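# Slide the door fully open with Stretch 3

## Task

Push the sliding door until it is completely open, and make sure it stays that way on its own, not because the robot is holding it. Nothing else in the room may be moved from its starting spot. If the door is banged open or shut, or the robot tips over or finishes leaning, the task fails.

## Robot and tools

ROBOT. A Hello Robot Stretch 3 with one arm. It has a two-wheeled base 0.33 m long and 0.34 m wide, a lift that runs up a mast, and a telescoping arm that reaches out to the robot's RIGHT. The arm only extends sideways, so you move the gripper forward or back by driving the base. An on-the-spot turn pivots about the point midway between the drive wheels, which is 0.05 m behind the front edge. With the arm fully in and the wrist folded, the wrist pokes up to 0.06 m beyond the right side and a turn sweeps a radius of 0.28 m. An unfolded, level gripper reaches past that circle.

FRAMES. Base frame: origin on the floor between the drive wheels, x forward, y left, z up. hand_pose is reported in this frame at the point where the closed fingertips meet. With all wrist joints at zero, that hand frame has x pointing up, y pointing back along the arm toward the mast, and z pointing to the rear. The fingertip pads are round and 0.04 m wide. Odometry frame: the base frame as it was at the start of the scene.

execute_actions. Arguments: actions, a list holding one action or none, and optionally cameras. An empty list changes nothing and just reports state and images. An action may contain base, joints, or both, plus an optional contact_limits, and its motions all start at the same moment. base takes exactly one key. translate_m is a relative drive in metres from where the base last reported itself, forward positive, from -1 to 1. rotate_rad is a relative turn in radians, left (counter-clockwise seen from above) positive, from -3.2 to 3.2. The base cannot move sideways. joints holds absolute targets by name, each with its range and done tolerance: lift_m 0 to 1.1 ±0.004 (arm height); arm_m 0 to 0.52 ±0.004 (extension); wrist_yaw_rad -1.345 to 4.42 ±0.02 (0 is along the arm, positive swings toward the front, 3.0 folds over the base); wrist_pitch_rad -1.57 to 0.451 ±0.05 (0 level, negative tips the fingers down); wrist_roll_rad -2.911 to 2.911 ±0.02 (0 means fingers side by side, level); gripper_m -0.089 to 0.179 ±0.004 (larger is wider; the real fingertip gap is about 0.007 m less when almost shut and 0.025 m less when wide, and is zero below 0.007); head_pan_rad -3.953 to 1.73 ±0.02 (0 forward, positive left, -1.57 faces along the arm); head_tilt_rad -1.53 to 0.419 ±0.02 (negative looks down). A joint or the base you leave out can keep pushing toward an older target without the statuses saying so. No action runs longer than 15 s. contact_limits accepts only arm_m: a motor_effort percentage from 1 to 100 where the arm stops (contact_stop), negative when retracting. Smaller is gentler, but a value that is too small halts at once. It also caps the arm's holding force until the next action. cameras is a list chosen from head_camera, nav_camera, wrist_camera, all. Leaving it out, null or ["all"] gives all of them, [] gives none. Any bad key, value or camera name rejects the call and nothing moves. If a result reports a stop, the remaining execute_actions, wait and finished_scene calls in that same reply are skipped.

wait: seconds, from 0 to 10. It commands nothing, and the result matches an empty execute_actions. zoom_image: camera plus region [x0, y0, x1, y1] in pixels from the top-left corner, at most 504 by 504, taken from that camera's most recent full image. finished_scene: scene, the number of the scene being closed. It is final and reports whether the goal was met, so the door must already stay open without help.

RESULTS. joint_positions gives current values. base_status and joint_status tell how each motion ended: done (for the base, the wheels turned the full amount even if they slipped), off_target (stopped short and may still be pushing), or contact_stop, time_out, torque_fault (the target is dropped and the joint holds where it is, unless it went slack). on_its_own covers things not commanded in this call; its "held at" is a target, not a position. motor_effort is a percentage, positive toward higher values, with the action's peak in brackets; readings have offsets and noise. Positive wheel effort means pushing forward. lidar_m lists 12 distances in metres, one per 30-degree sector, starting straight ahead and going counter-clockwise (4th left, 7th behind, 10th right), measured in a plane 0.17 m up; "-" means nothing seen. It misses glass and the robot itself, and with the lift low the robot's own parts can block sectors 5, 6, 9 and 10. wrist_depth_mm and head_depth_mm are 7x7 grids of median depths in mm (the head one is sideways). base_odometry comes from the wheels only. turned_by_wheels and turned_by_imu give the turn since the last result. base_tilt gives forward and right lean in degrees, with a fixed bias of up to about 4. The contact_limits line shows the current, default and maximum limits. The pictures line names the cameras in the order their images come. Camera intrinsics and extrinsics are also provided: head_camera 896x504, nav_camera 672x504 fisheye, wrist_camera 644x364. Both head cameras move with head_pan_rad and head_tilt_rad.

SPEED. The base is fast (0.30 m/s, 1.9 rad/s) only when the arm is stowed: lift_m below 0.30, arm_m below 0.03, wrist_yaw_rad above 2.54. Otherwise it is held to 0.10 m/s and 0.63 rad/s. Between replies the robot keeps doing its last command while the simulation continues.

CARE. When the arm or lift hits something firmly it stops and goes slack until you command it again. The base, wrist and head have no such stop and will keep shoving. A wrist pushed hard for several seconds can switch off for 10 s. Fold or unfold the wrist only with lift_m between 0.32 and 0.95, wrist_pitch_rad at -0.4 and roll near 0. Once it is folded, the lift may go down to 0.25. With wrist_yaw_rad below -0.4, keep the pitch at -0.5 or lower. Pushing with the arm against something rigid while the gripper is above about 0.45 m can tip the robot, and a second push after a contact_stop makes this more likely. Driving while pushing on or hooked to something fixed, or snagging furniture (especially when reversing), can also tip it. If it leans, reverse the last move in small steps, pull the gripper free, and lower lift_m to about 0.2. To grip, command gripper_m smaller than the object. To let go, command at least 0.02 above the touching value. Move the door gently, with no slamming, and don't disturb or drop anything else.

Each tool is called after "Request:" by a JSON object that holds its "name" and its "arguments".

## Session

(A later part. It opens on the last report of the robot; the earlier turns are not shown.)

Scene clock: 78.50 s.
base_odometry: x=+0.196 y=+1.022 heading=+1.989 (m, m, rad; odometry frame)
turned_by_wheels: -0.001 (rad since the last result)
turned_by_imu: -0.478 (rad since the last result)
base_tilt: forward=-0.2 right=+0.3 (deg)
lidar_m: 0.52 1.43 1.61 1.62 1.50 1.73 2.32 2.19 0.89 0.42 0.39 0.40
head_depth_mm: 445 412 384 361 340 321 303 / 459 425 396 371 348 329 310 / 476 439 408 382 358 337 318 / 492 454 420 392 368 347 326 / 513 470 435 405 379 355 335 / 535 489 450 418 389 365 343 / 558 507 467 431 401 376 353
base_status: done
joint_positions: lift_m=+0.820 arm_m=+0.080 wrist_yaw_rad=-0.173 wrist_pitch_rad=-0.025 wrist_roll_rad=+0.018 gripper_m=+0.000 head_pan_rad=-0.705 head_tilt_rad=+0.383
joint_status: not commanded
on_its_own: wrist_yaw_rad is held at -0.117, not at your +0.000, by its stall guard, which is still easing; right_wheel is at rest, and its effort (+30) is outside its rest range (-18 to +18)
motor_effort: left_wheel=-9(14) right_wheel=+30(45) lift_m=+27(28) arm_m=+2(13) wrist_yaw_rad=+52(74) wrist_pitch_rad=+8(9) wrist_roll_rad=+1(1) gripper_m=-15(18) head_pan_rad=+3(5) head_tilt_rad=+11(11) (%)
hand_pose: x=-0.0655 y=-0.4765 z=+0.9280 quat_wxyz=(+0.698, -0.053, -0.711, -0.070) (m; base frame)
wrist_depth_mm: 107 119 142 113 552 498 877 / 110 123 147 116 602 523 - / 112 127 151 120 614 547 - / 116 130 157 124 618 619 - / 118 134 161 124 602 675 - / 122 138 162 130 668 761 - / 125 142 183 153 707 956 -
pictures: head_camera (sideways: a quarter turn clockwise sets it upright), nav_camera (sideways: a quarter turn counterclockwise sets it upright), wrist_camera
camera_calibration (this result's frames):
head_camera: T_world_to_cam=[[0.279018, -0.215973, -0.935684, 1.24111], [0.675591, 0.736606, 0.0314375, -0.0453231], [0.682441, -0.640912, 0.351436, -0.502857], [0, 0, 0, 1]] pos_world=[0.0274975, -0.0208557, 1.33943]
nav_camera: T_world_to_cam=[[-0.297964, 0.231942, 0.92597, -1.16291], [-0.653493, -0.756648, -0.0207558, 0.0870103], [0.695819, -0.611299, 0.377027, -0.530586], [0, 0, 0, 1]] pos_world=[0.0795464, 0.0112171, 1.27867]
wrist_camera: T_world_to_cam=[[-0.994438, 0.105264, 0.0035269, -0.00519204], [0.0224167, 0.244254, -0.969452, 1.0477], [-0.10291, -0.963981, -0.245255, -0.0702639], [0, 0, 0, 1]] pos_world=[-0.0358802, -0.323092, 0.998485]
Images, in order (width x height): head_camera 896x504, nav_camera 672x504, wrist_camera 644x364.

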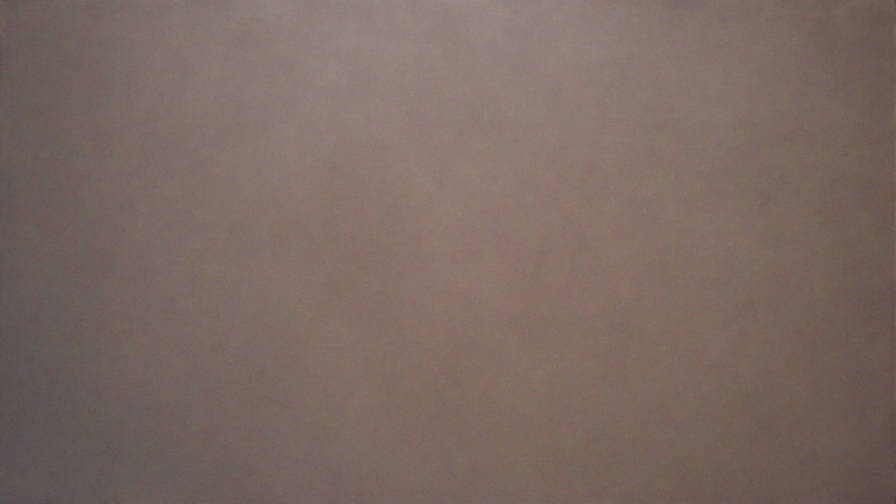

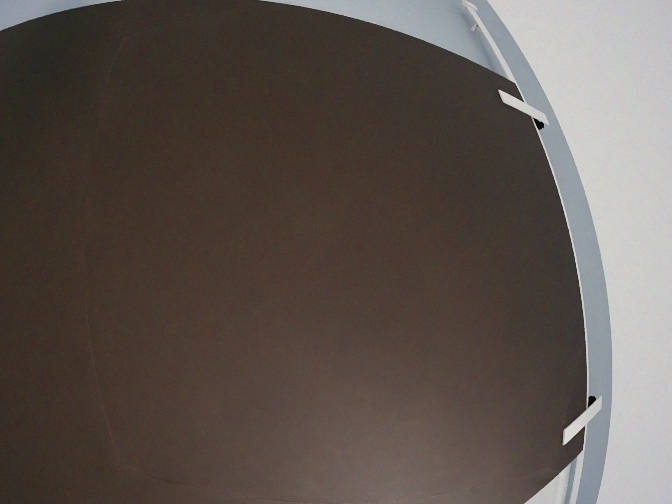

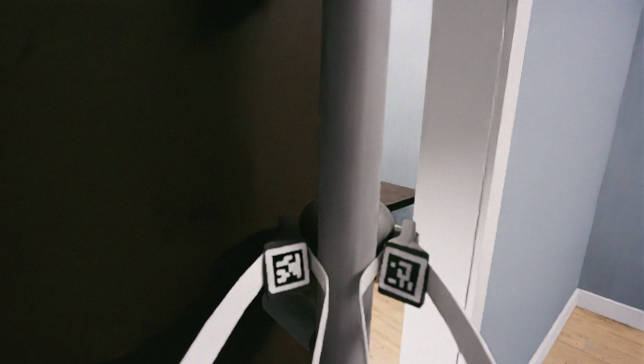

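Request:
{"name": "execute_actions", "arguments": {"actions": [{"joints":{"gripper_m":0.15,"arm_m":0,"wrist_yaw_rad":-0.2}}], "cameras": ["wrist_camera"]}}

Request:
{"name": "execute_actions", "arguments": {"actions": [{"joints":{"lift_m":0.55,"head_tilt_rad":-0.8}}], "cameras": []}}

Request:
{"name": "execute_actions", "arguments": {"actions": [{"base":{"translate_m":-0.15},"joints":{"gripper_m":0.06}}], "cameras": []}}

Request:
{"name": "execute_actions", "arguments": {"actions": [{"joints":{"wrist_yaw_rad":1.7}}]}}

Scene clock: 93.00 s.
base_odometry: x=+0.196 y=+1.022 heading=+1.989 (m, m, rad; odometry frame)
turned_by_wheels: +0.001 (rad since the last result)
turned_by_imu: +0.000 (rad since the last result)
base_tilt: forward=-0.1 right=+0.4 (deg)
lidar_m: 0.52 1.44 1.60 1.62 1.49 1.72 2.33 2.19 0.89 0.41 0.39 0.40
head_depth_mm: 443 411 383 359 338 319 302 / 458 423 395 369 348 327 309 / 476 438 407 380 357 335 317 / 493 454 420 391 366 344 325 / 513 470 434 403 377 354 333 / 532 488 449 417 388 364 341 / 557 507 465 429 400 374 351
base_status: not commanded
joint_positions: lift_m=+0.820 arm_m=+0.000 wrist_yaw_rad=-0.199 wrist_pitch_rad=-0.021 wrist_roll_rad=+0.018 gripper_m=+0.150 head_pan_rad=-0.705 head_tilt_rad=+0.383
joint_status: all done
motor_effort: left_wheel=+1(4) right_wheel=+0(8) lift_m=+27(27) arm_m=-2(15) wrist_yaw_rad=-1(14) wrist_pitch_rad=+7(8) wrist_roll_rad=+1(0) gripper_m=+1(81) head_pan_rad=+2(3) head_tilt_rad=+10(11) (%)
hand_pose: x=-0.0720 y=-0.3959 z=+0.9290 quat_wxyz=(+0.697, -0.063, -0.710, -0.077) (m; base frame)
wrist_depth_mm: 154 175 208 193 655 678 - / 158 180 216 245 644 728 - / 163 184 223 255 664 786 - / 166 188 231 269 686 854 - / 171 187 242 282 706 915 - / 174 209 249 296 727 - - / - 206 258 313 789 - -
pictures: wrist_camera
camera_calibration (this result's frames):
wrist_camera: T_world_to_cam=[[-0.99135, 0.131189, 0.00383864, -0.0100239], [0.027948, 0.239589, -0.970472, 1.02871], [-0.128235, -0.96197, -0.241183, 0.00219916], [0, 0, 0, 1]] pos_world=[-0.0384055, -0.243037, 0.998903]
Images, in order (width x height): wrist_camera 644x364.

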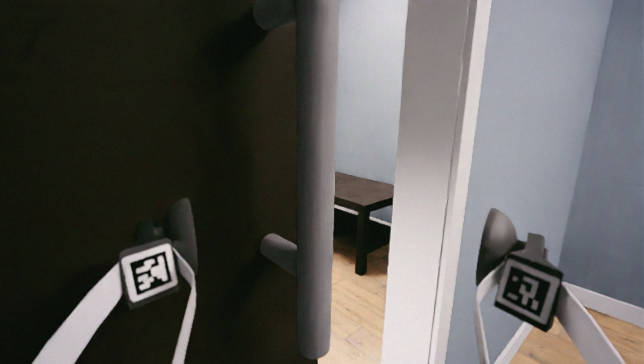

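Scene clock: 96.30 s.
base_odometry: x=+0.196 y=+1.022 heading=+1.989 (m, m, rad; odometry frame)
turned_by_wheels: +0.000 (rad since the last result)
turned_by_imu: -0.001 (rad since the last result)
base_tilt: forward=-0.2 right=+0.3 (deg)
lidar_m: 0.52 1.44 1.61 1.61 1.49 1.72 2.31 2.19 0.89 0.41 0.39 0.40
head_depth_mm: 301 341 394 465 567 731 1010 / 308 350 405 482 594 771 1095 / 315 360 418 498 621 816 1106 / 323 369 430 518 650 869 1128 / 330 379 445 538 682 931 1139 / 338 391 461 561 716 993 1141 / 347 402 477 585 760 1076 1144
base_status: not commanded
joint_positions: lift_m=+0.550 arm_m=+0.000 wrist_yaw_rad=-0.199 wrist_pitch_rad=-0.021 wrist_roll_rad=+0.018 gripper_m=+0.150 head_pan_rad=-0.705 head_tilt_rad=-0.790
joint_status: all done
motor_effort: left_wheel=+0(1) right_wheel=+0(0) lift_m=+15(23) arm_m=-2(2) wrist_yaw_rad=+0(0) wrist_pitch_rad=+7(7) wrist_roll_rad=+0(1) gripper_m=-1(0) head_pan_rad=+3(2) head_tilt_rad=-7(57) (%)
hand_pose: x=-0.0720 y=-0.3959 z=+0.6598 quat_wxyz=(+0.697, -0.063, -0.710, -0.077) (m; base frame)
wrist_depth_mm: 156 176 211 262 623 678 - / 159 180 216 - 659 723 - / 163 185 223 - 681 797 - / 168 190 231 - 707 863 - / 171 187 244 - 711 921 - / 176 210 253 - 735 - - / - 207 261 980 799 998 -
pictures: none
No camera images: the call's "cameras" was empty. Leave "cameras" out to get every camera's image.

Scene clock: 98.77 s.
base_odometry: x=+0.257 y=+0.885 heading=+1.989 (m, m, rad; odometry frame)
turned_by_wheels: +0.000 (rad since the last result)
turned_by_imu: -0.001 (rad since the last result)
base_tilt: forward=-0.1 right=+0.3 (deg)
lidar_m: 0.63 1.70 1.73 1.41 1.30 1.60 2.19 2.07 0.84 0.50 0.47 0.48
head_depth_mm: 373 423 489 578 706 901 1145 / 382 435 503 601 737 961 1141 / 391 446 520 620 768 1018 1152 / 401 458 536 644 804 1088 1143 / 410 471 553 669 849 1152 1145 / 420 484 571 697 892 1225 1139 / 431 499 592 727 942 1242 1145
base_status: done
joint_positions: lift_m=+0.550 arm_m=+0.000 wrist_yaw_rad=-0.199 wrist_pitch_rad=-0.021 wrist_roll_rad=+0.018 gripper_m=+0.060 head_pan_rad=-0.705 head_tilt_rad=-0.790
joint_status: all done
motor_effort: left_wheel=+1(5) right_wheel=+0(5) lift_m=+16(15) arm_m=-2(2) wrist_yaw_rad=+0(1) wrist_pitch_rad=+7(7) wrist_roll_rad=+1(1) gripper_m=+0(81) head_pan_rad=+3(3) head_tilt_rad=-6(7) (%)
hand_pose: x=-0.0720 y=-0.3959 z=+0.6598 quat_wxyz=(+0.697, -0.063, -0.710, -0.077) (m; base frame)
wrist_depth_mm: 213 - - - 608 902 - / 219 - - - 621 917 - / 225 259 - - 664 - - / 230 266 - - 703 - - / 237 273 - - 739 - - / 241 281 - - 712 - - / 250 279 - 950 894 - -
pictures: none
No camera images: the call's "cameras" was empty. Leave "cameras" out to get every camera's image.

Scene clock: 100.73 s.
base_odometry: x=+0.257 y=+0.885 heading=+1.989 (m, m, rad; odometry frame)
turned_by_wheels: +0.000 (rad since the last result)
turned_by_imu: +0.000 (rad since the last result)
base_tilt: forward=-0.2 right=+0.3 (deg)
lidar_m: 0.63 1.70 1.73 1.40 1.30 1.60 2.19 2.06 0.83 0.50 0.47 0.48
head_depth_mm: 373 423 489 577 704 908 1145 / 382 435 504 599 739 962 1145 / 391 447 519 621 772 1021 1167 / 401 459 535 644 807 1066 1144 / 410 472 553 670 848 1125 1148 / 420 485 573 697 893 1226 1141 / 432 499 593 729 943 1243 1146
base_status: not commanded
joint_positions: lift_m=+0.550 arm_m=+0.000 wrist_yaw_rad=+1.698 wrist_pitch_rad=-0.021 wrist_roll_rad=+0.018 gripper_m=+0.060 head_pan_rad=-0.705 head_tilt_rad=-0.790
joint_status: all done
motor_effort: left_wheel=+1(1) right_wheel=+1(0) lift_m=+16(16) arm_m=-2(2) wrist_yaw_rad=+2(2) wrist_pitch_rad=+7(7) wrist_roll_rad=+1(1) gripper_m=+0(0) head_pan_rad=+3(3) head_tilt_rad=-7(6) (%)
hand_pose: x=+0.2323 y=-0.1129 z=+0.6598 quat_wxyz=(+0.469, +0.540, -0.466, +0.521) (m; base frame)
wrist_depth_mm: - - - 761 463 330 259 / - - - 777 468 331 261 / - - - 814 479 342 262 / - - - 833 489 345 267 / - - - 859 482 350 266 / - - - 839 565 355 274 / - - - 923 512 342 276
pictures: head_camera (sideways: a quarter turn clockwise sets it upright), nav_camera (sideways: a quarter turn counterclockwise sets it upright), wrist_camera
camera_calibration (this result's frames):
head_camera: T_world_to_cam=[[-0.542442, 0.483061, -0.68732, 0.921376], [0.680287, 0.732616, -0.0219961, 0.024221], [0.492916, -0.479506, -0.726022, 0.900706], [0, 0, 0, 1]] pos_world=[0.0393439, -0.0309313, 1.28774]
nav_camera: T_world_to_cam=[[0.528236, -0.471129, 0.706402, -0.880687], [-0.664601, -0.747198, -0.00135901, 0.0618064], [0.528462, -0.468757, -0.707809, 0.882485], [0, 0, 0, 1]] pos_world=[0.0399273, 0.0449363, 1.24683]
wrist_camera: T_world_to_cam=[[0.193632, -0.981067, 0.00383615, -0.145225], [-0.235938, -0.0503614, -0.970462, 0.719611], [0.952281, 0.187007, -0.241223, 0.12731], [0, 0, 0, 1]] pos_world=[0.0766687, -0.130043, 0.729623]
Images, in order (width x height): head_camera 896x504, nav_camera 672x504, wrist_camera 644x364.

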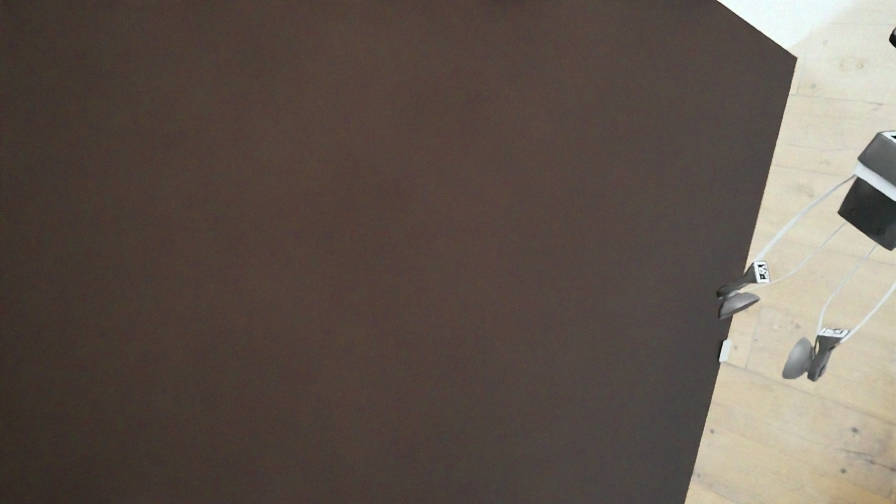

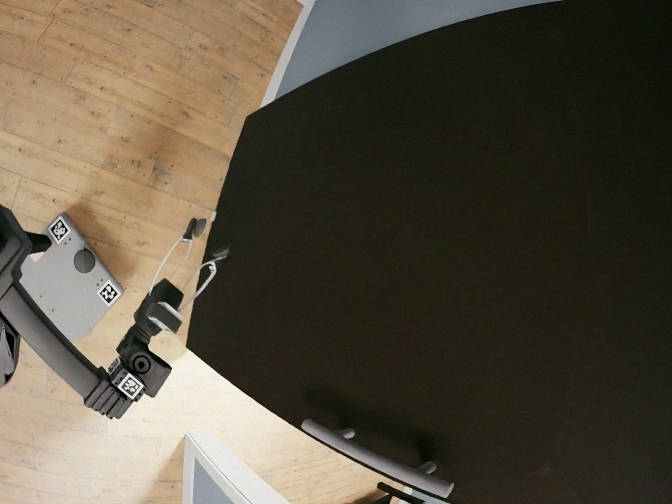

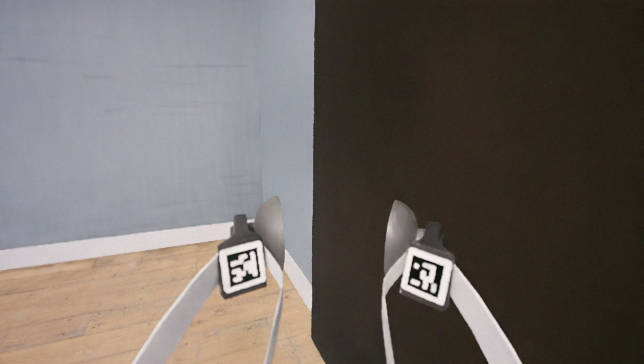

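Request:
{"name": "execute_actions", "arguments": {"actions": [{"base":{"rotate_rad":0.93},"joints":{"lift_m":0.8}}], "cameras": []}}

Request:
{"name": "execute_actions", "arguments": {"actions": [{"base":{"translate_m":-0.52}}], "cameras": []}}

Request:
{"name": "execute_actions", "arguments": {"actions": [{"base":{"rotate_rad":-0.36},"joints":{"wrist_yaw_rad":1.3,"gripper_m":0.09}}]}}

Scene clock: 108.63 s.
base_odometry: x=+0.257 y=+0.885 heading=+2.919 (m, m, rad; odometry frame)
turned_by_wheels: +0.930 (rad since the last result)
turned_by_imu: +0.929 (rad since the last result)
base_tilt: forward=-0.1 right=+0.3 (deg)
lidar_m: 1.71 1.84 1.24 1.60 2.29 2.06 0.96 0.53 0.47 0.48 0.58 1.26
head_depth_mm: 633 685 747 816 902 998 1069 / 736 803 884 986 1113 1234 - / 992 1114 1236 1348 1408 1322 - / 1220 1397 1623 1713 1506 1290 1131 / 1520 1760 1976 1744 1522 1300 1146 / 1520 1716 1936 1751 1491 1246 1145 / 1448 1661 1875 1765 1489 1291 1151
base_status: done
joint_positions: lift_m=+0.800 arm_m=+0.000 wrist_yaw_rad=+1.699 wrist_pitch_rad=-0.021 wrist_roll_rad=+0.018 gripper_m=+0.060 head_pan_rad=-0.705 head_tilt_rad=-0.790
joint_status: all done
motor_effort: left_wheel=-1(5) right_wheel=+3(8) lift_m=+28(27) arm_m=-2(2) wrist_yaw_rad=+1(2) wrist_pitch_rad=+7(7) wrist_roll_rad=+0(1) gripper_m=+0(1) head_pan_rad=+4(4) head_tilt_rad=-6(6) (%)
hand_pose: x=+0.2322 y=-0.1127 z=+0.9088 quat_wxyz=(+0.469, +0.541, -0.465, +0.521) (m; base frame)
wrist_depth_mm: - - - - - - - / - - - - - - - / - - - - - - - / - - - - - - - / - - - - - - - / - - - - - - - / - - - - - - -
pictures: none
No camera images: the call's "cameras" was empty. Leave "cameras" out to get every camera's image.

Scene clock: 115.20 s.
base_odometry: x=+0.764 y=+0.770 heading=+2.919 (m, m, rad; odometry frame)
turned_by_wheels: +0.000 (rad since the last result)
turned_by_imu: -0.003 (rad since the last result)
base_tilt: forward=-0.2 right=+0.3 (deg)
lidar_m: 2.20 1.58 1.63 2.16 1.75 1.58 0.65 0.39 0.39 2.61 0.39 0.70
head_depth_mm: 393 403 434 505 583 1276 1162 / 454 499 540 516 669 784 - / 540 600 677 773 902 1079 - / 663 756 884 1055 1280 1300 1127 / 858 1023 1266 1634 1528 1297 1149 / 1495 1952 2071 1758 1483 1249 1148 / 1894 2143 2106 1752 1492 1299 1140
base_status: done
joint_positions: lift_m=+0.800 arm_m=+0.000 wrist_yaw_rad=+1.699 wrist_pitch_rad=-0.021 wrist_roll_rad=+0.018 gripper_m=+0.060 head_pan_rad=-0.705 head_tilt_rad=-0.790
joint_status: not commanded
motor_effort: left_wheel=-1(6) right_wheel=+3(4) lift_m=+28(29) arm_m=-2(2) wrist_yaw_rad=+2(1) wrist_pitch_rad=+7(7) wrist_roll_rad=+1(1) gripper_m=-1(0) head_pan_rad=+2(4) head_tilt_rad=-6(5) (%)
hand_pose: x=+0.2322 y=-0.1127 z=+0.9088 quat_wxyz=(+0.469, +0.541, -0.465, +0.521) (m; base frame)
wrist_depth_mm: - - - - - - - / - - - - - - 826 / - - - - - - 756 / - - - - - - 687 / - - - - - - 650 / - - - - - - 602 / - - - - - - 567
pictures: none
No camera images: the call's "cameras" was empty. Leave "cameras" out to get every camera's image.

Scene clock: 116.73 s.
base_odometry: x=+0.764 y=+0.770 heading=+2.559 (m, m, rad; odometry frame)
turned_by_wheels: -0.360 (rad since the last result)
turned_by_imu: -0.360 (rad since the last result)
base_tilt: forward=-0.2 right=+0.3 (deg)
lidar_m: 1.08 2.27 1.58 1.70 2.12 1.64 1.56 0.53 0.38 2.61 0.39 0.42
head_depth_mm: 2592 2703 2134 1773 1496 1354 - / 342 2500 2095 1762 1500 1350 1113 / 323 367 429 519 715 1273 1155 / 355 407 473 554 689 977 1149 / 396 418 431 657 924 1232 1149 / 446 529 650 842 1196 1302 1143 / 510 624 801 1111 1460 1293 1150
base_status: done
joint_positions: lift_m=+0.800 arm_m=+0.000 wrist_yaw_rad=+1.301 wrist_pitch_rad=-0.021 wrist_roll_rad=+0.018 gripper_m=+0.090 head_pan_rad=-0.705 head_tilt_rad=-0.790
joint_status: all done
motor_effort: left_wheel=+2(7) right_wheel=-2(7) lift_m=+28(29) arm_m=-2(2) wrist_yaw_rad=-1(2) wrist_pitch_rad=+7(7) wrist_roll_rad=+1(1) gripper_m=+0(78) head_pan_rad=+3(3) head_tilt_rad=-5(5) (%)
hand_pose: x=+0.2250 y=-0.2135 z=+0.9088 quat_wxyz=(+0.563, +0.438, -0.563, +0.418) (m; base frame)
wrist_depth_mm: - - - 333 231 202 - / - - - 340 235 - - / - - - 345 237 - - / - - - 398 241 - - / - - - 406 266 - - / - - - 419 294 - - / - - - 588 256 - -
pictures: head_camera (sideways: a quarter turn clockwise sets it upright), nav_camera (sideways: a quarter turn counterclockwise sets it upright), wrist_camera
camera_calibration (this result's frames):
head_camera: T_world_to_cam=[[-0.542445, 0.483063, -0.687317, 0.921372], [0.680287, 0.732616, -0.0219963, 0.0242213], [0.492914, -0.479504, -0.726025, 0.90071], [0, 0, 0, 1]] pos_world=[0.0393439, -0.0309313, 1.28774]
nav_camera: T_world_to_cam=[[0.528239, -0.471131, 0.706399, -0.880683], [-0.664601, -0.747198, -0.00135892, 0.0618063], [0.52846, -0.468756, -0.707812, 0.882489], [0, 0, 0, 1]] pos_world=[0.0399271, 0.0449364, 1.24683]
wrist_camera: T_world_to_cam=[[-0.200774, -0.97963, 0.00378358, -0.154363], [-0.237787, 0.0449867, -0.970275, 0.9751], [0.950341, -0.195706, -0.241975, 0.132494], [0, 0, 0, 1]] pos_world=[0.0749597, -0.169156, 0.97876]
Images, in order (width x height): head_camera 896x504, nav_camera 672x504, wrist_camera 644x364.

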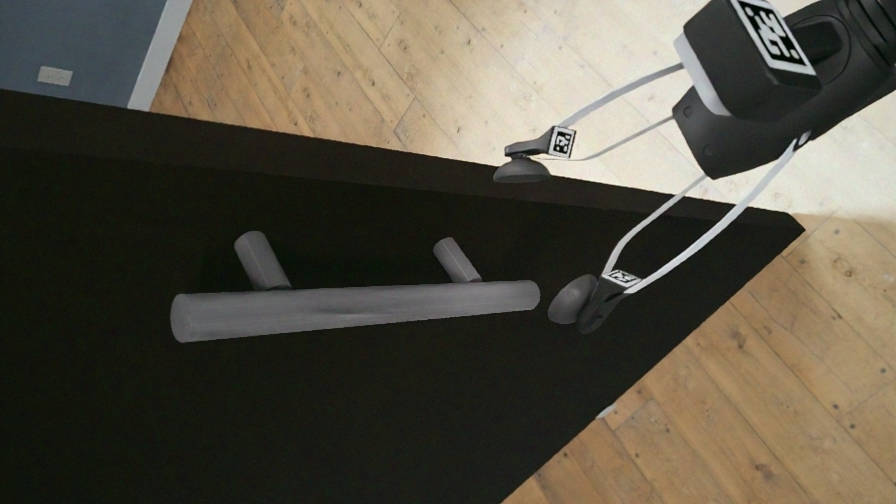

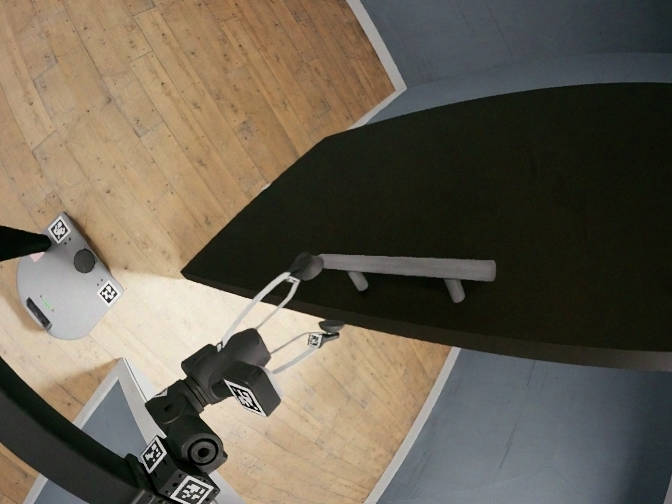

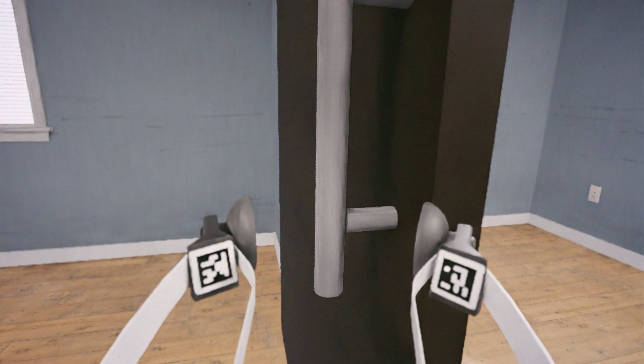

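Request:
{"name": "execute_actions", "arguments": {"actions": [{"joints":{"lift_m":0.86,"gripper_m":0.065,"arm_m":0.008}}], "cameras": ["wrist_camera"]}}

Request:
{"name": "execute_actions", "arguments": {"actions": [{"base":{"translate_m":0.07}}], "cameras": ["wrist_camera","head_camera"]}}

Scene clock: 121.43 s.
base_odometry: x=+0.764 y=+0.770 heading=+2.559 (m, m, rad; odometry frame)
turned_by_wheels: +0.000 (rad since the last result)
turned_by_imu: -0.001 (rad since the last result)
base_tilt: forward=-0.1 right=+0.3 (deg)
lidar_m: 1.08 2.27 1.57 1.70 2.12 1.64 1.56 0.53 0.39 2.61 0.39 0.42
head_depth_mm: 2580 2692 2154 1772 1534 - 1109 / 342 2526 2073 1766 1498 - 1141 / 323 366 429 505 749 1257 1142 / 355 406 472 552 741 949 1149 / 396 419 431 660 897 1234 1141 / 446 529 651 841 1191 1296 1147 / 510 624 799 1102 1459 1292 1140
base_status: not commanded
joint_positions: lift_m=+0.860 arm_m=+0.008 wrist_yaw_rad=+1.301 wrist_pitch_rad=-0.021 wrist_roll_rad=+0.018 gripper_m=+0.065 head_pan_rad=-0.705 head_tilt_rad=-0.790
joint_status: all done
motor_effort: left_wheel=+2(2) right_wheel=-2(2) lift_m=+28(27) arm_m=+4(5) wrist_yaw_rad=-1(1) wrist_pitch_rad=+7(7) wrist_roll_rad=+1(0) gripper_m=-1(76) head_pan_rad=+3(3) head_tilt_rad=-6(5) (%)
hand_pose: x=+0.2250 y=-0.2208 z=+0.9688 quat_wxyz=(+0.563, +0.438, -0.563, +0.418) (m; base frame)
wrist_depth_mm: - - - 314 218 - - / - - - 233 220 - - / - - - 325 223 - - / - - - 334 227 - - / - - - 339 272 - - / - - - 341 278 - - / - - - 401 255 - -
pictures: wrist_camera
camera_calibration (this result's frames):
wrist_camera: T_world_to_cam=[[-0.200775, -0.97963, 0.00378332, -0.161767], [-0.237794, 0.0449886, -0.970273, 1.03365], [0.950339, -0.195707, -0.241982, 0.145586], [0, 0, 0, 1]] pos_world=[0.0749599, -0.176483, 1.03876]
Images, in order (width x height): wrist_camera 644x364.

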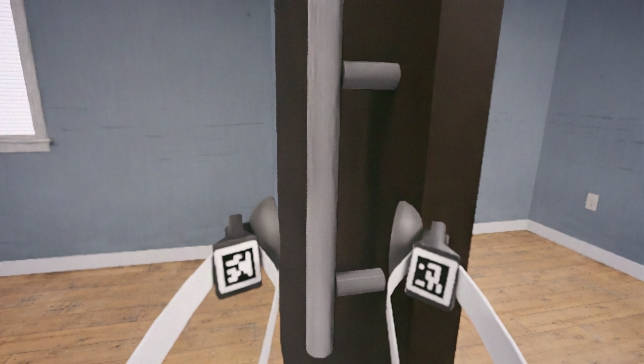

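Scene clock: 123.60 s.
base_odometry: x=+0.705 y=+0.809 heading=+2.559 (m, m, rad; odometry frame)
turned_by_wheels: +0.000 (rad since the last result)
turned_by_imu: +0.000 (rad since the last result)
base_tilt: forward=-0.1 right=+0.3 (deg)
lidar_m: 1.08 2.19 1.55 1.70 2.16 1.72 1.55 0.53 0.42 2.60 0.35 0.42
head_depth_mm: 283 310 1953 1774 1524 - 1110 / 295 329 373 441 637 - 1144 / 322 361 382 489 588 805 1110 / 354 398 380 436 739 944 1131 / 394 458 546 674 889 1228 1144 / 444 526 648 838 1197 1296 1141 / 510 620 796 1099 1459 1291 1138
base_status: done
joint_positions: lift_m=+0.860 arm_m=+0.008 wrist_yaw_rad=+1.301 wrist_pitch_rad=-0.021 wrist_roll_rad=+0.018 gripper_m=+0.065 head_pan_rad=-0.705 head_tilt_rad=-0.790
joint_status: not commanded
motor_effort: left_wheel=+3(7) right_wheel=-2(4) lift_m=+28(28) arm_m=+4(4) wrist_yaw_rad=+0(1) wrist_pitch_rad=+7(7) wrist_roll_rad=+1(1) gripper_m=+0(1) head_pan_rad=+3(3) head_tilt_rad=-7(6) (%)
hand_pose: x=+0.2250 y=-0.2208 z=+0.9688 quat_wxyz=(+0.563, +0.438, -0.563, +0.418) (m; base frame)
wrist_depth_mm: - - - 463 189 141 134 / - - - 468 172 142 140 / - - - 500 220 143 - / - - - 497 224 148 - / - - - 513 271 154 - / - - - 530 273 159 - / - - - 542 213 169 -
pictures: head_camera (sideways: a quarter turn clockwise sets it upright), wrist_camera
camera_calibration (this result's frames):
head_camera: T_world_to_cam=[[-0.542445, 0.483063, -0.687317, 0.921372], [0.680287, 0.732616, -0.0219963, 0.0242213], [0.492914, -0.479504, -0.726025, 0.90071], [0, 0, 0, 1]] pos_world=[0.0393439, -0.0309313, 1.28774]
wrist_camera: T_world_to_cam=[[-0.200775, -0.97963, 0.0037833, -0.161767], [-0.237793, 0.0449887, -0.970273, 1.03365], [0.950339, -0.195707, -0.241982, 0.145586], [0, 0, 0, 1]] pos_world=[0.0749599, -0.176483, 1.03876]
Images, in order (width x height): head_camera 896x504, wrist_camera 644x364.

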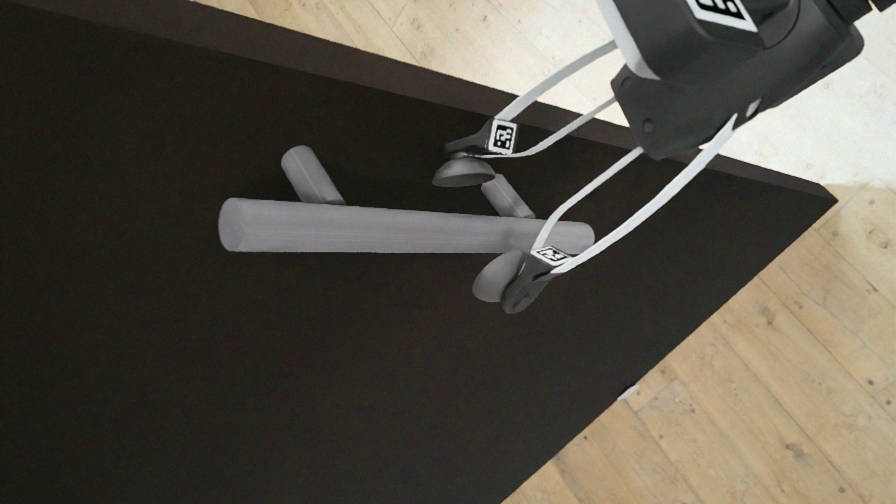

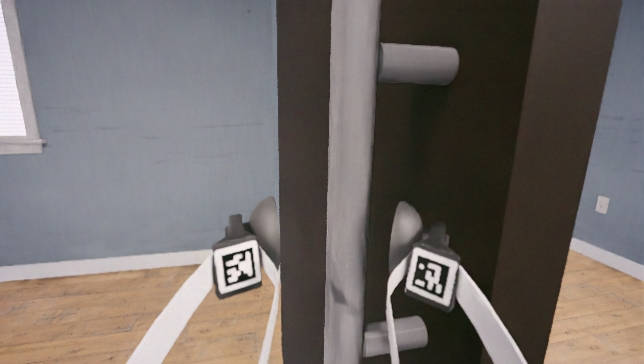

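Request:
{"name": "execute_actions", "arguments": {"actions": [{"joints":{"gripper_m":-0.02,"head_pan_rad":-0.3,"head_tilt_rad":0.4}}], "cameras": ["wrist_camera"]}}

Request:
{"name": "execute_actions", "arguments": {"actions": [{"base":{"translate_m":0.2}}]}}

Scene clock: 129.73 s.
base_odometry: x=+0.706 y=+0.809 heading=+2.559 (m, m, rad; odometry frame)
turned_by_wheels: +0.000 (rad since the last result)
turned_by_imu: -0.001 (rad since the last result)
base_tilt: forward=-0.1 right=+0.3 (deg)
lidar_m: 1.08 2.20 1.55 1.70 2.16 1.71 1.56 0.53 0.42 2.60 0.35 0.42
head_depth_mm: 495 482 470 457 446 434 423 / 599 578 561 544 527 513 496 / 756 726 697 672 647 622 600 / 1182 1009 922 874 832 795 759 / 1243 1499 1540 1240 1168 1098 1039 / 1235 1551 2057 2175 2036 1922 1795 / 1223 1549 2048 2128 1980 1882 1769
base_status: not commanded
joint_positions: lift_m=+0.860 arm_m=+0.008 wrist_yaw_rad=+1.287 wrist_pitch_rad=-0.022 wrist_roll_rad=+0.018 gripper_m=-0.019 head_pan_rad=-0.307 head_tilt_rad=+0.383
joint_status: all done
on_its_own: wrist_yaw_rad is at rest, and its effort (+13) is outside its rest range (-12 to +12)
motor_effort: left_wheel=+1(3) right_wheel=+9(16) lift_m=+29(28) arm_m=+3(4) wrist_yaw_rad=+13(13) wrist_pitch_rad=+7(8) wrist_roll_rad=+0(1) gripper_m=-14(87) head_pan_rad=+5(31) head_tilt_rad=+11(62) (%)
hand_pose: x=+0.2240 y=-0.2244 z=+0.9687 quat_wxyz=(+0.566, +0.434, -0.566, +0.414) (m; base frame)
wrist_depth_mm: - - - 165 193 136 139 / - - - 169 173 139 - / - - - 174 212 145 - / - - - 182 217 149 - / - - - - 202 156 - / - - - 195 192 164 - / - - - 329 214 172 -
pictures: wrist_camera
camera_calibration (this result's frames):
wrist_camera: T_world_to_cam=[[-0.214598, -0.976695, 0.00375273, -0.161684], [-0.23759, 0.0484752, -0.970155, 1.03408], [0.947364, -0.209085, -0.242455, 0.143933], [0, 0, 0, 1]] pos_world=[0.0746318, -0.177949, 1.03872]
Images, in order (width x height): wrist_camera 644x364.

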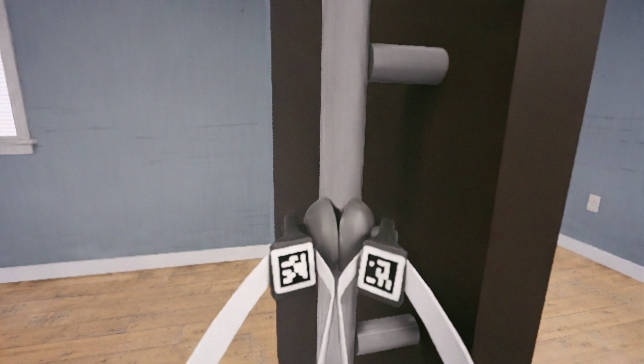

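Scene clock: 133.57 s.
base_odometry: x=+0.539 y=+0.919 heading=+2.560 (m, m, rad; odometry frame)
turned_by_wheels: +0.000 (rad since the last result)
turned_by_imu: -0.392 (rad since the last result)
base_tilt: forward=-1.0 right=-1.1 (deg)
lidar_m: 0.45 1.99 2.14 1.51 2.18 2.26 1.80 0.96 0.49 0.57 0.32 0.31
head_depth_mm: 399 376 356 338 321 306 293 / 448 419 394 372 351 334 317 / 508 472 442 412 389 366 347 / 589 543 500 466 435 407 383 / 705 634 578 531 492 457 428 / 1071 766 686 620 566 522 483 / 1203 1035 843 747 667 608 558
base_status: done
joint_positions: lift_m=+0.860 arm_m=+0.007 wrist_yaw_rad=+1.497 wrist_pitch_rad=-0.057 wrist_roll_rad=+0.018 gripper_m=-0.019 head_pan_rad=-0.306 head_tilt_rad=+0.383
joint_status: not commanded
on_its_own: wrist_yaw_rad is held at +1.401, not at your +1.300, by its stall guard, which is still easing
motor_effort: left_wheel=+13(18) right_wheel=+2(26) lift_m=+28(29) arm_m=+5(5) wrist_yaw_rad=-89(100) wrist_pitch_rad=+19(29) wrist_roll_rad=+1(0) gripper_m=-22(25) head_pan_rad=+3(3) head_tilt_rad=+10(11) (%)
hand_pose: x=+0.2324 y=-0.1713 z=+0.9597 quat_wxyz=(+0.527, +0.500, -0.509, +0.462) (m; base frame)
wrist_depth_mm: - - 732 162 179 149 - / - - 778 171 182 158 - / - - 838 239 185 167 - / - - 915 246 189 179 - / - - - - 193 - - / - - - 205 187 - - / - - 936 222 212 - -
pictures: head_camera (sideways: a quarter turn clockwise sets it upright), nav_camera (sideways: a quarter turn counterclockwise sets it upright), wrist_camera
camera_calibration (this result's frames):
head_camera: T_world_to_cam=[[0.340898, -0.0903919, -0.935745, 1.24081], [0.335891, 0.941376, 0.0314311, -0.0432426], [0.878047, -0.325023, 0.351275, -0.503841], [0, 0, 0, 1]] pos_world=[0.0339307, -0.0108927, 1.33943]
nav_camera: T_world_to_cam=[[-0.364565, 0.0977348, 0.926035, -1.16259], [-0.307735, -0.951246, -0.0207546, 0.0848995], [0.878858, -0.29254, 0.376867, -0.531495], [0, 0, 0, 1]] pos_world=[0.0693962, 0.0389025, 1.27866]
wrist_camera: T_world_to_cam=[[-0.00650154, -0.999978, 0.0013008, -0.158052], [-0.276203, 0.000545558, -0.961099, 1.01692], [0.961077, -0.00660791, -0.276201, 0.208844], [0, 0, 0, 1]] pos_world=[0.0791323, -0.157223, 1.03525]
Images, in order (width x height): head_camera 896x504, nav_camera 672x504, wrist_camera 644x364.

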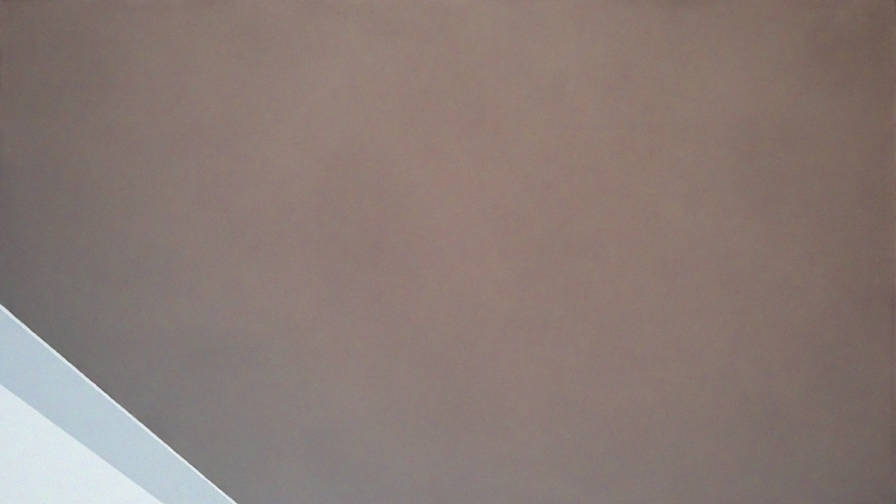

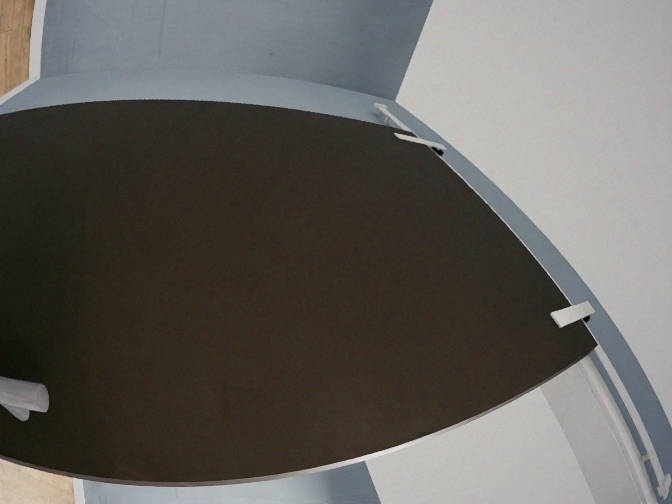

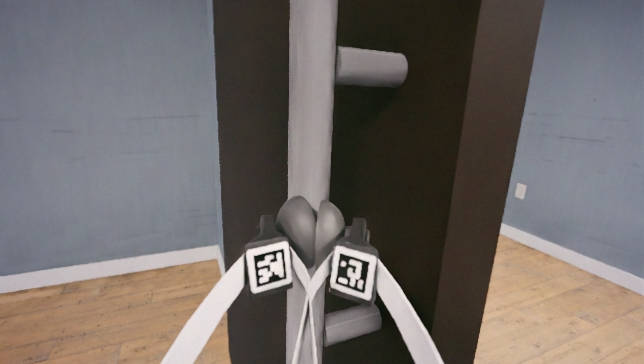

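Request:
{"name": "execute_actions", "arguments": {"actions": [{"base":{"translate_m":-0.12},"joints":{"wrist_yaw_rad":1.5}}], "cameras": []}}

Request:
{"name": "execute_actions", "arguments": {"actions": [{"base":{"rotate_rad":0.39},"joints":{"lift_m":0.2,"gripper_m":0,"head_pan_rad":-0.8,"head_tilt_rad":-1.1}}]}}

Scene clock: 143.00 s.
base_odometry: x=+0.639 y=+0.853 heading=+2.560 (m, m, rad; odometry frame)
turned_by_wheels: +0.000 (rad since the last result)
turned_by_imu: -0.048 (rad since the last result)
base_tilt: forward=-0.1 right=+0.3 (deg)
lidar_m: 0.51 2.08 2.22 1.50 2.15 2.14 1.70 1.26 0.53 0.46 2.64 0.41
head_depth_mm: 1259 1588 2124 2832 2782 2610 2469 / 1215 1477 452 400 370 346 326 / 509 468 439 413 391 372 353 / 568 528 490 461 434 409 387 / 660 606 558 518 484 454 427 / 812 709 646 598 549 511 477 / 1158 861 770 695 635 586 542
base_status: done
joint_positions: lift_m=+0.860 arm_m=+0.008 wrist_yaw_rad=+1.501 wrist_pitch_rad=-0.023 wrist_roll_rad=+0.018 gripper_m=-0.020 head_pan_rad=-0.305 head_tilt_rad=+0.385
joint_status: all done
motor_effort: left_wheel=+0(8) right_wheel=+1(11) lift_m=+26(27) arm_m=+3(3) wrist_yaw_rad=-1(48) wrist_pitch_rad=+8(8) wrist_roll_rad=+0(1) gripper_m=-12(15) head_pan_rad=+3(3) head_tilt_rad=+9(9) (%)
hand_pose: x=+0.2336 y=-0.1705 z=+0.9686 quat_wxyz=(+0.518, +0.492, -0.516, +0.472) (m; base frame)
wrist_depth_mm: - - 661 290 - - - / - - 702 292 - - - / - - 762 304 - - - / - - 823 316 - - - / - - 906 - - - - / - - - 371 - - - / - - 905 381 - - -
pictures: none
No camera images: the call's "cameras" was empty. Leave "cameras" out to get every camera's image.

Scene clock: 149.83 s.
base_odometry: x=+0.639 y=+0.853 heading=+2.949 (m, m, rad; odometry frame)
turned_by_wheels: +0.390 (rad since the last result)
turned_by_imu: +0.389 (rad since the last result)
base_tilt: forward=-0.2 right=+0.3 (deg)
lidar_m: 1.03 2.14 1.50 1.65 2.14 1.76 1.66 0.61 0.46 2.63 0.41 0.44
head_depth_mm: 1975 1747 1571 1429 1309 1201 1109 / 1980 1752 1570 1417 1302 1212 - / 405 548 1533 1419 1293 1220 - / 405 493 627 876 1269 1194 - / 379 482 724 1064 1297 1192 1130 / 493 627 866 1352 1291 1199 1100 / 553 730 1067 1399 1286 1190 1100
base_status: done
joint_positions: lift_m=+0.200 arm_m=+0.008 wrist_yaw_rad=+1.501 wrist_pitch_rad=-0.023 wrist_roll_rad=+0.018 gripper_m=+0.000 head_pan_rad=-0.793 head_tilt_rad=-1.086
joint_status: all done
motor_effort: left_wheel=-1(6) right_wheel=+3(8) lift_m=+16(23) arm_m=+3(3) wrist_yaw_rad=-1(1) wrist_pitch_rad=+8(8) wrist_roll_rad=+0(0) gripper_m=-2(66) head_pan_rad=-3(36) head_tilt_rad=-9(59) (%)
hand_pose: x=+0.2336 y=-0.1706 z=+0.3092 quat_wxyz=(+0.518, +0.492, -0.516, +0.472) (m; base frame)
wrist_depth_mm: - - - - 437 245 170 / - - - - 436 247 173 / - - - - 440 247 180 / - - - - 436 249 186 / 958 943 938 - 393 248 195 / 656 677 677 633 365 247 202 / 520 523 524 532 489 248 215
pictures: head_camera (sideways: a quarter turn clockwise sets it upright), nav_camera (sideways: a quarter turn counterclockwise sets it upright), wrist_camera
camera_calibration (this result's frames):
head_camera: T_world_to_cam=[[-0.616528, 0.649203, -0.445453, 0.606724], [0.736148, 0.675982, -0.0336871, 0.0390898], [0.279248, -0.348688, -0.894671, 1.12126], [0, 0, 0, 1]] pos_world=[0.0321773, -0.0293421, 1.27474]
nav_camera: T_world_to_cam=[[0.6079, -0.640613, 0.469119, -0.572029], [-0.727239, -0.686365, 0.00510412, 0.053775], [0.318717, -0.344265, -0.88312, 1.11169], [0, 0, 0, 1]] pos_world=[0.0325283, 0.0531763, 1.24983]
wrist_camera: T_world_to_cam=[[-0.00217088, -0.999992, 0.00324804, -0.158051], [-0.24311, -0.00262284, -0.969995, 0.386551], [0.969996, -0.00289537, -0.243102, 0.0162905], [0, 0, 0, 1]] pos_world=[0.0778296, -0.156989, 0.379427]
Images, in order (width x height): head_camera 896x504, nav_camera 672x504, wrist_camera 644x364.

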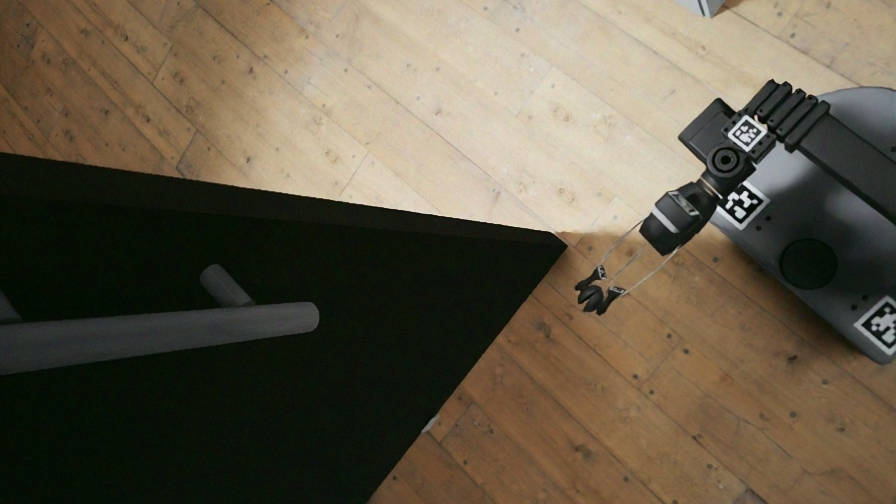

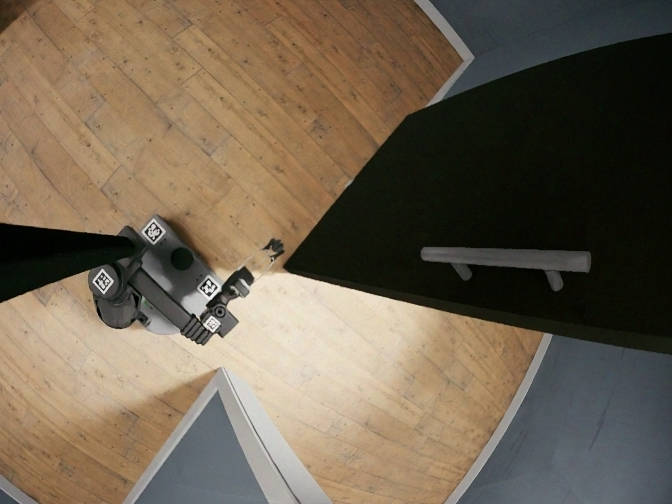

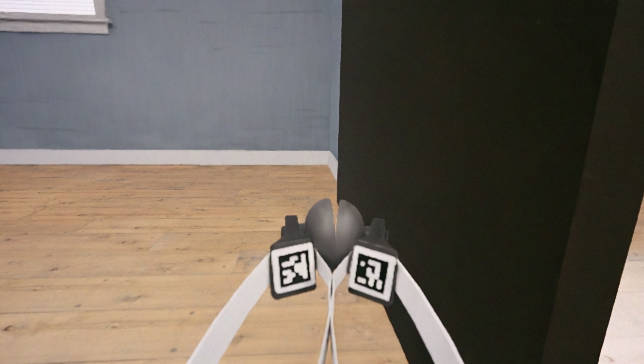

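Request:
{"name": "execute_actions", "arguments": {"actions": [{"base":{"rotate_rad":0.09},"joints":{"wrist_yaw_rad":0.1,"arm_m":0.03}}], "cameras": []}}

Request:
{"name": "execute_actions", "arguments": {"actions": [{"base":{"translate_m":0.4},"joints":{"arm_m":0.08,"head_pan_rad":-1.3}}]}}

Scene clock: 157.97 s.
base_odometry: x=+0.639 y=+0.853 heading=+3.039 (m, m, rad; odometry frame)
turned_by_wheels: +0.090 (rad since the last result)
turned_by_imu: +0.089 (rad since the last result)
base_tilt: forward=-0.1 right=+0.3 (deg)
lidar_m: 1.68 2.20 1.50 1.67 2.14 1.72 1.45 0.56 0.46 2.64 0.41 0.48
head_depth_mm: 1989 1752 1579 1426 1306 1206 1113 / 401 1704 1560 1418 1297 1203 - / 399 478 620 1361 1297 1221 - / 404 492 664 931 1266 1206 - / 489 616 816 1198 1297 1190 1135 / 560 725 1012 1392 1285 1191 1101 / 650 879 1345 1406 1292 1186 1099
base_status: done
joint_positions: lift_m=+0.200 arm_m=+0.030 wrist_yaw_rad=+0.102 wrist_pitch_rad=-0.023 wrist_roll_rad=+0.018 gripper_m=+0.000 head_pan_rad=-0.793 head_tilt_rad=-1.086
joint_status: all done
motor_effort: left_wheel=-2(5) right_wheel=+3(8) lift_m=+16(15) arm_m=+3(4) wrist_yaw_rad=-2(2) wrist_pitch_rad=+8(8) wrist_roll_rad=+0(0) gripper_m=-3(3) head_pan_rad=-4(3) head_tilt_rad=-9(9) (%)
hand_pose: x=+0.0046 y=-0.4290 z=+0.3092 quat_wxyz=(+0.700, +0.044, -0.712, +0.027) (m; base frame)
wrist_depth_mm: - - - - - - - / - - - - - - - / - - - - - - - / - - - - - - - / 906 946 953 - 976 - 989 / 645 659 680 642 691 693 706 / 513 521 528 526 532 536 543
pictures: none
No camera images: the call's "cameras" was empty. Leave "cameras" out to get every camera's image.

Scene clock: 163.07 s.
base_odometry: x=+0.241 y=+0.894 heading=+3.039 (m, m, rad; odometry frame)
turned_by_wheels: +0.000 (rad since the last result)
turned_by_imu: -0.053 (rad since the last result)
base_tilt: forward=-0.1 right=+0.3 (deg)
lidar_m: 1.39 1.76 1.52 1.38 1.73 2.15 1.77 0.74 2.48 0.33 0.34 0.46
head_depth_mm: 1987 1760 1590 1422 1298 1205 1112 / 1935 1750 1568 1420 1307 1197 - / 309 377 525 1412 1331 - - / 313 330 437 680 1124 1225 - / 326 389 513 717 1202 1191 1111 / 333 411 532 760 1244 1181 1102 / 341 423 555 809 1264 1180 1105
base_status: done
joint_positions: lift_m=+0.200 arm_m=+0.080 wrist_yaw_rad=+0.057 wrist_pitch_rad=-0.024 wrist_roll_rad=+0.019 gripper_m=+0.000 head_pan_rad=-1.293 head_tilt_rad=-1.087
joint_status: all done
on_its_own: wrist_yaw_rad is held at +0.058, not at your +0.100, by its stall guard, which is not easing now
motor_effort: left_wheel=+1(15) right_wheel=-1(47) lift_m=+16(16) arm_m=+3(4) wrist_yaw_rad=+2(68) wrist_pitch_rad=+8(8) wrist_roll_rad=+0(0) gripper_m=-2(5) head_pan_rad=-2(34) head_tilt_rad=-9(9) (%)
hand_pose: x=-0.0070 y=-0.4798 z=+0.3088 quat_wxyz=(+0.701, +0.029, -0.713, +0.011) (m; base frame)
wrist_depth_mm: - - - - - - - / - - - - - - - / - - - - - - - / - - - - - - - / - 917 957 - 977 987 985 / - 664 676 635 685 700 708 / - 514 524 531 531 533 536
pictures: head_camera (sideways: a quarter turn clockwise sets it upright), nav_camera (sideways: a quarter turn counterclockwise sets it upright), wrist_camera
camera_calibration (this result's frames):
head_camera: T_world_to_cam=[[-0.229635, 0.865516, -0.445141, 0.603958], [0.97017, 0.24007, -0.0336993, 0.0376781], [0.0776979, -0.439601, -0.894826, 1.12269], [0, 0, 0, 1]] pos_world=[0.0149054, -0.0382453, 1.27473]
nav_camera: T_world_to_cam=[[0.226187, -0.853847, 0.468811, -0.5693], [-0.967337, -0.253444, 0.00511156, 0.0552299], [0.114453, -0.454655, -0.883284, 1.11315], [0, 0, 0, 1]] pos_world=[0.0547907, 0.0340014, 1.24984]
wrist_camera: T_world_to_cam=[[-0.992276, -0.124013, 0.00304825, -0.0543303], [-0.0332954, 0.242577, -0.969561, 0.445771], [0.119499, -0.962173, -0.244833, -0.217026], [0, 0, 0, 1]] pos_world=[-0.0131341, -0.323688, 0.379233]
Images, in order (width x height): head_camera 896x504, nav_camera 672x504, wrist_camera 644x364.

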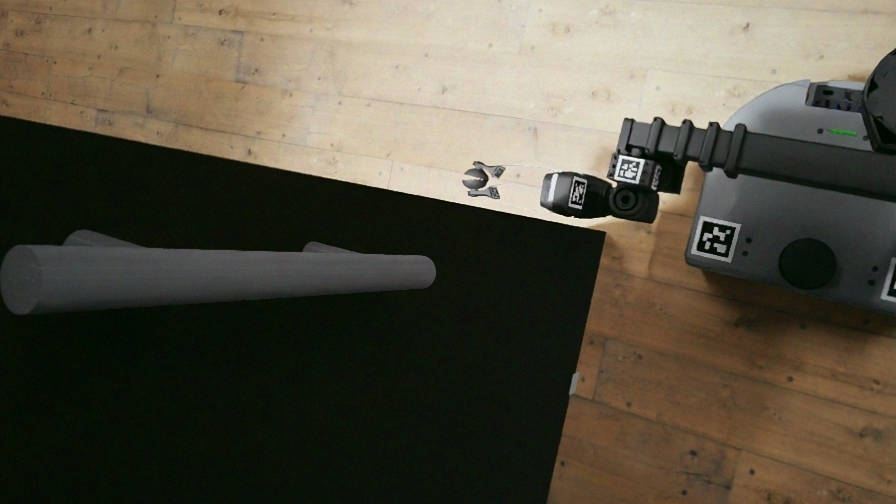

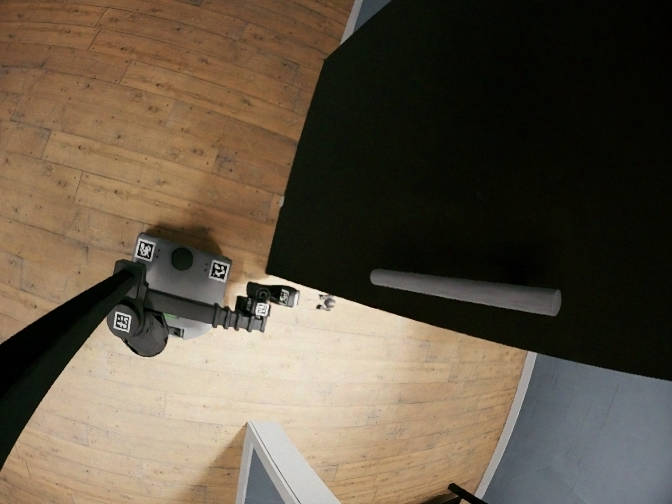

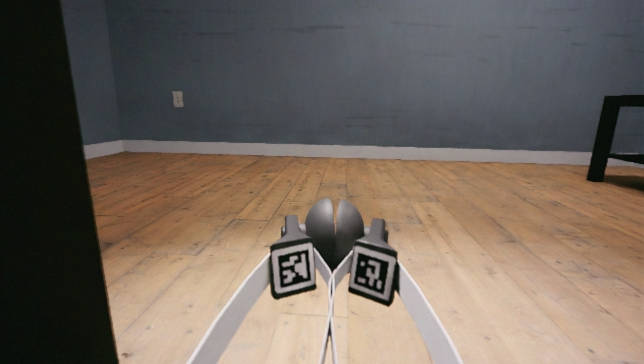

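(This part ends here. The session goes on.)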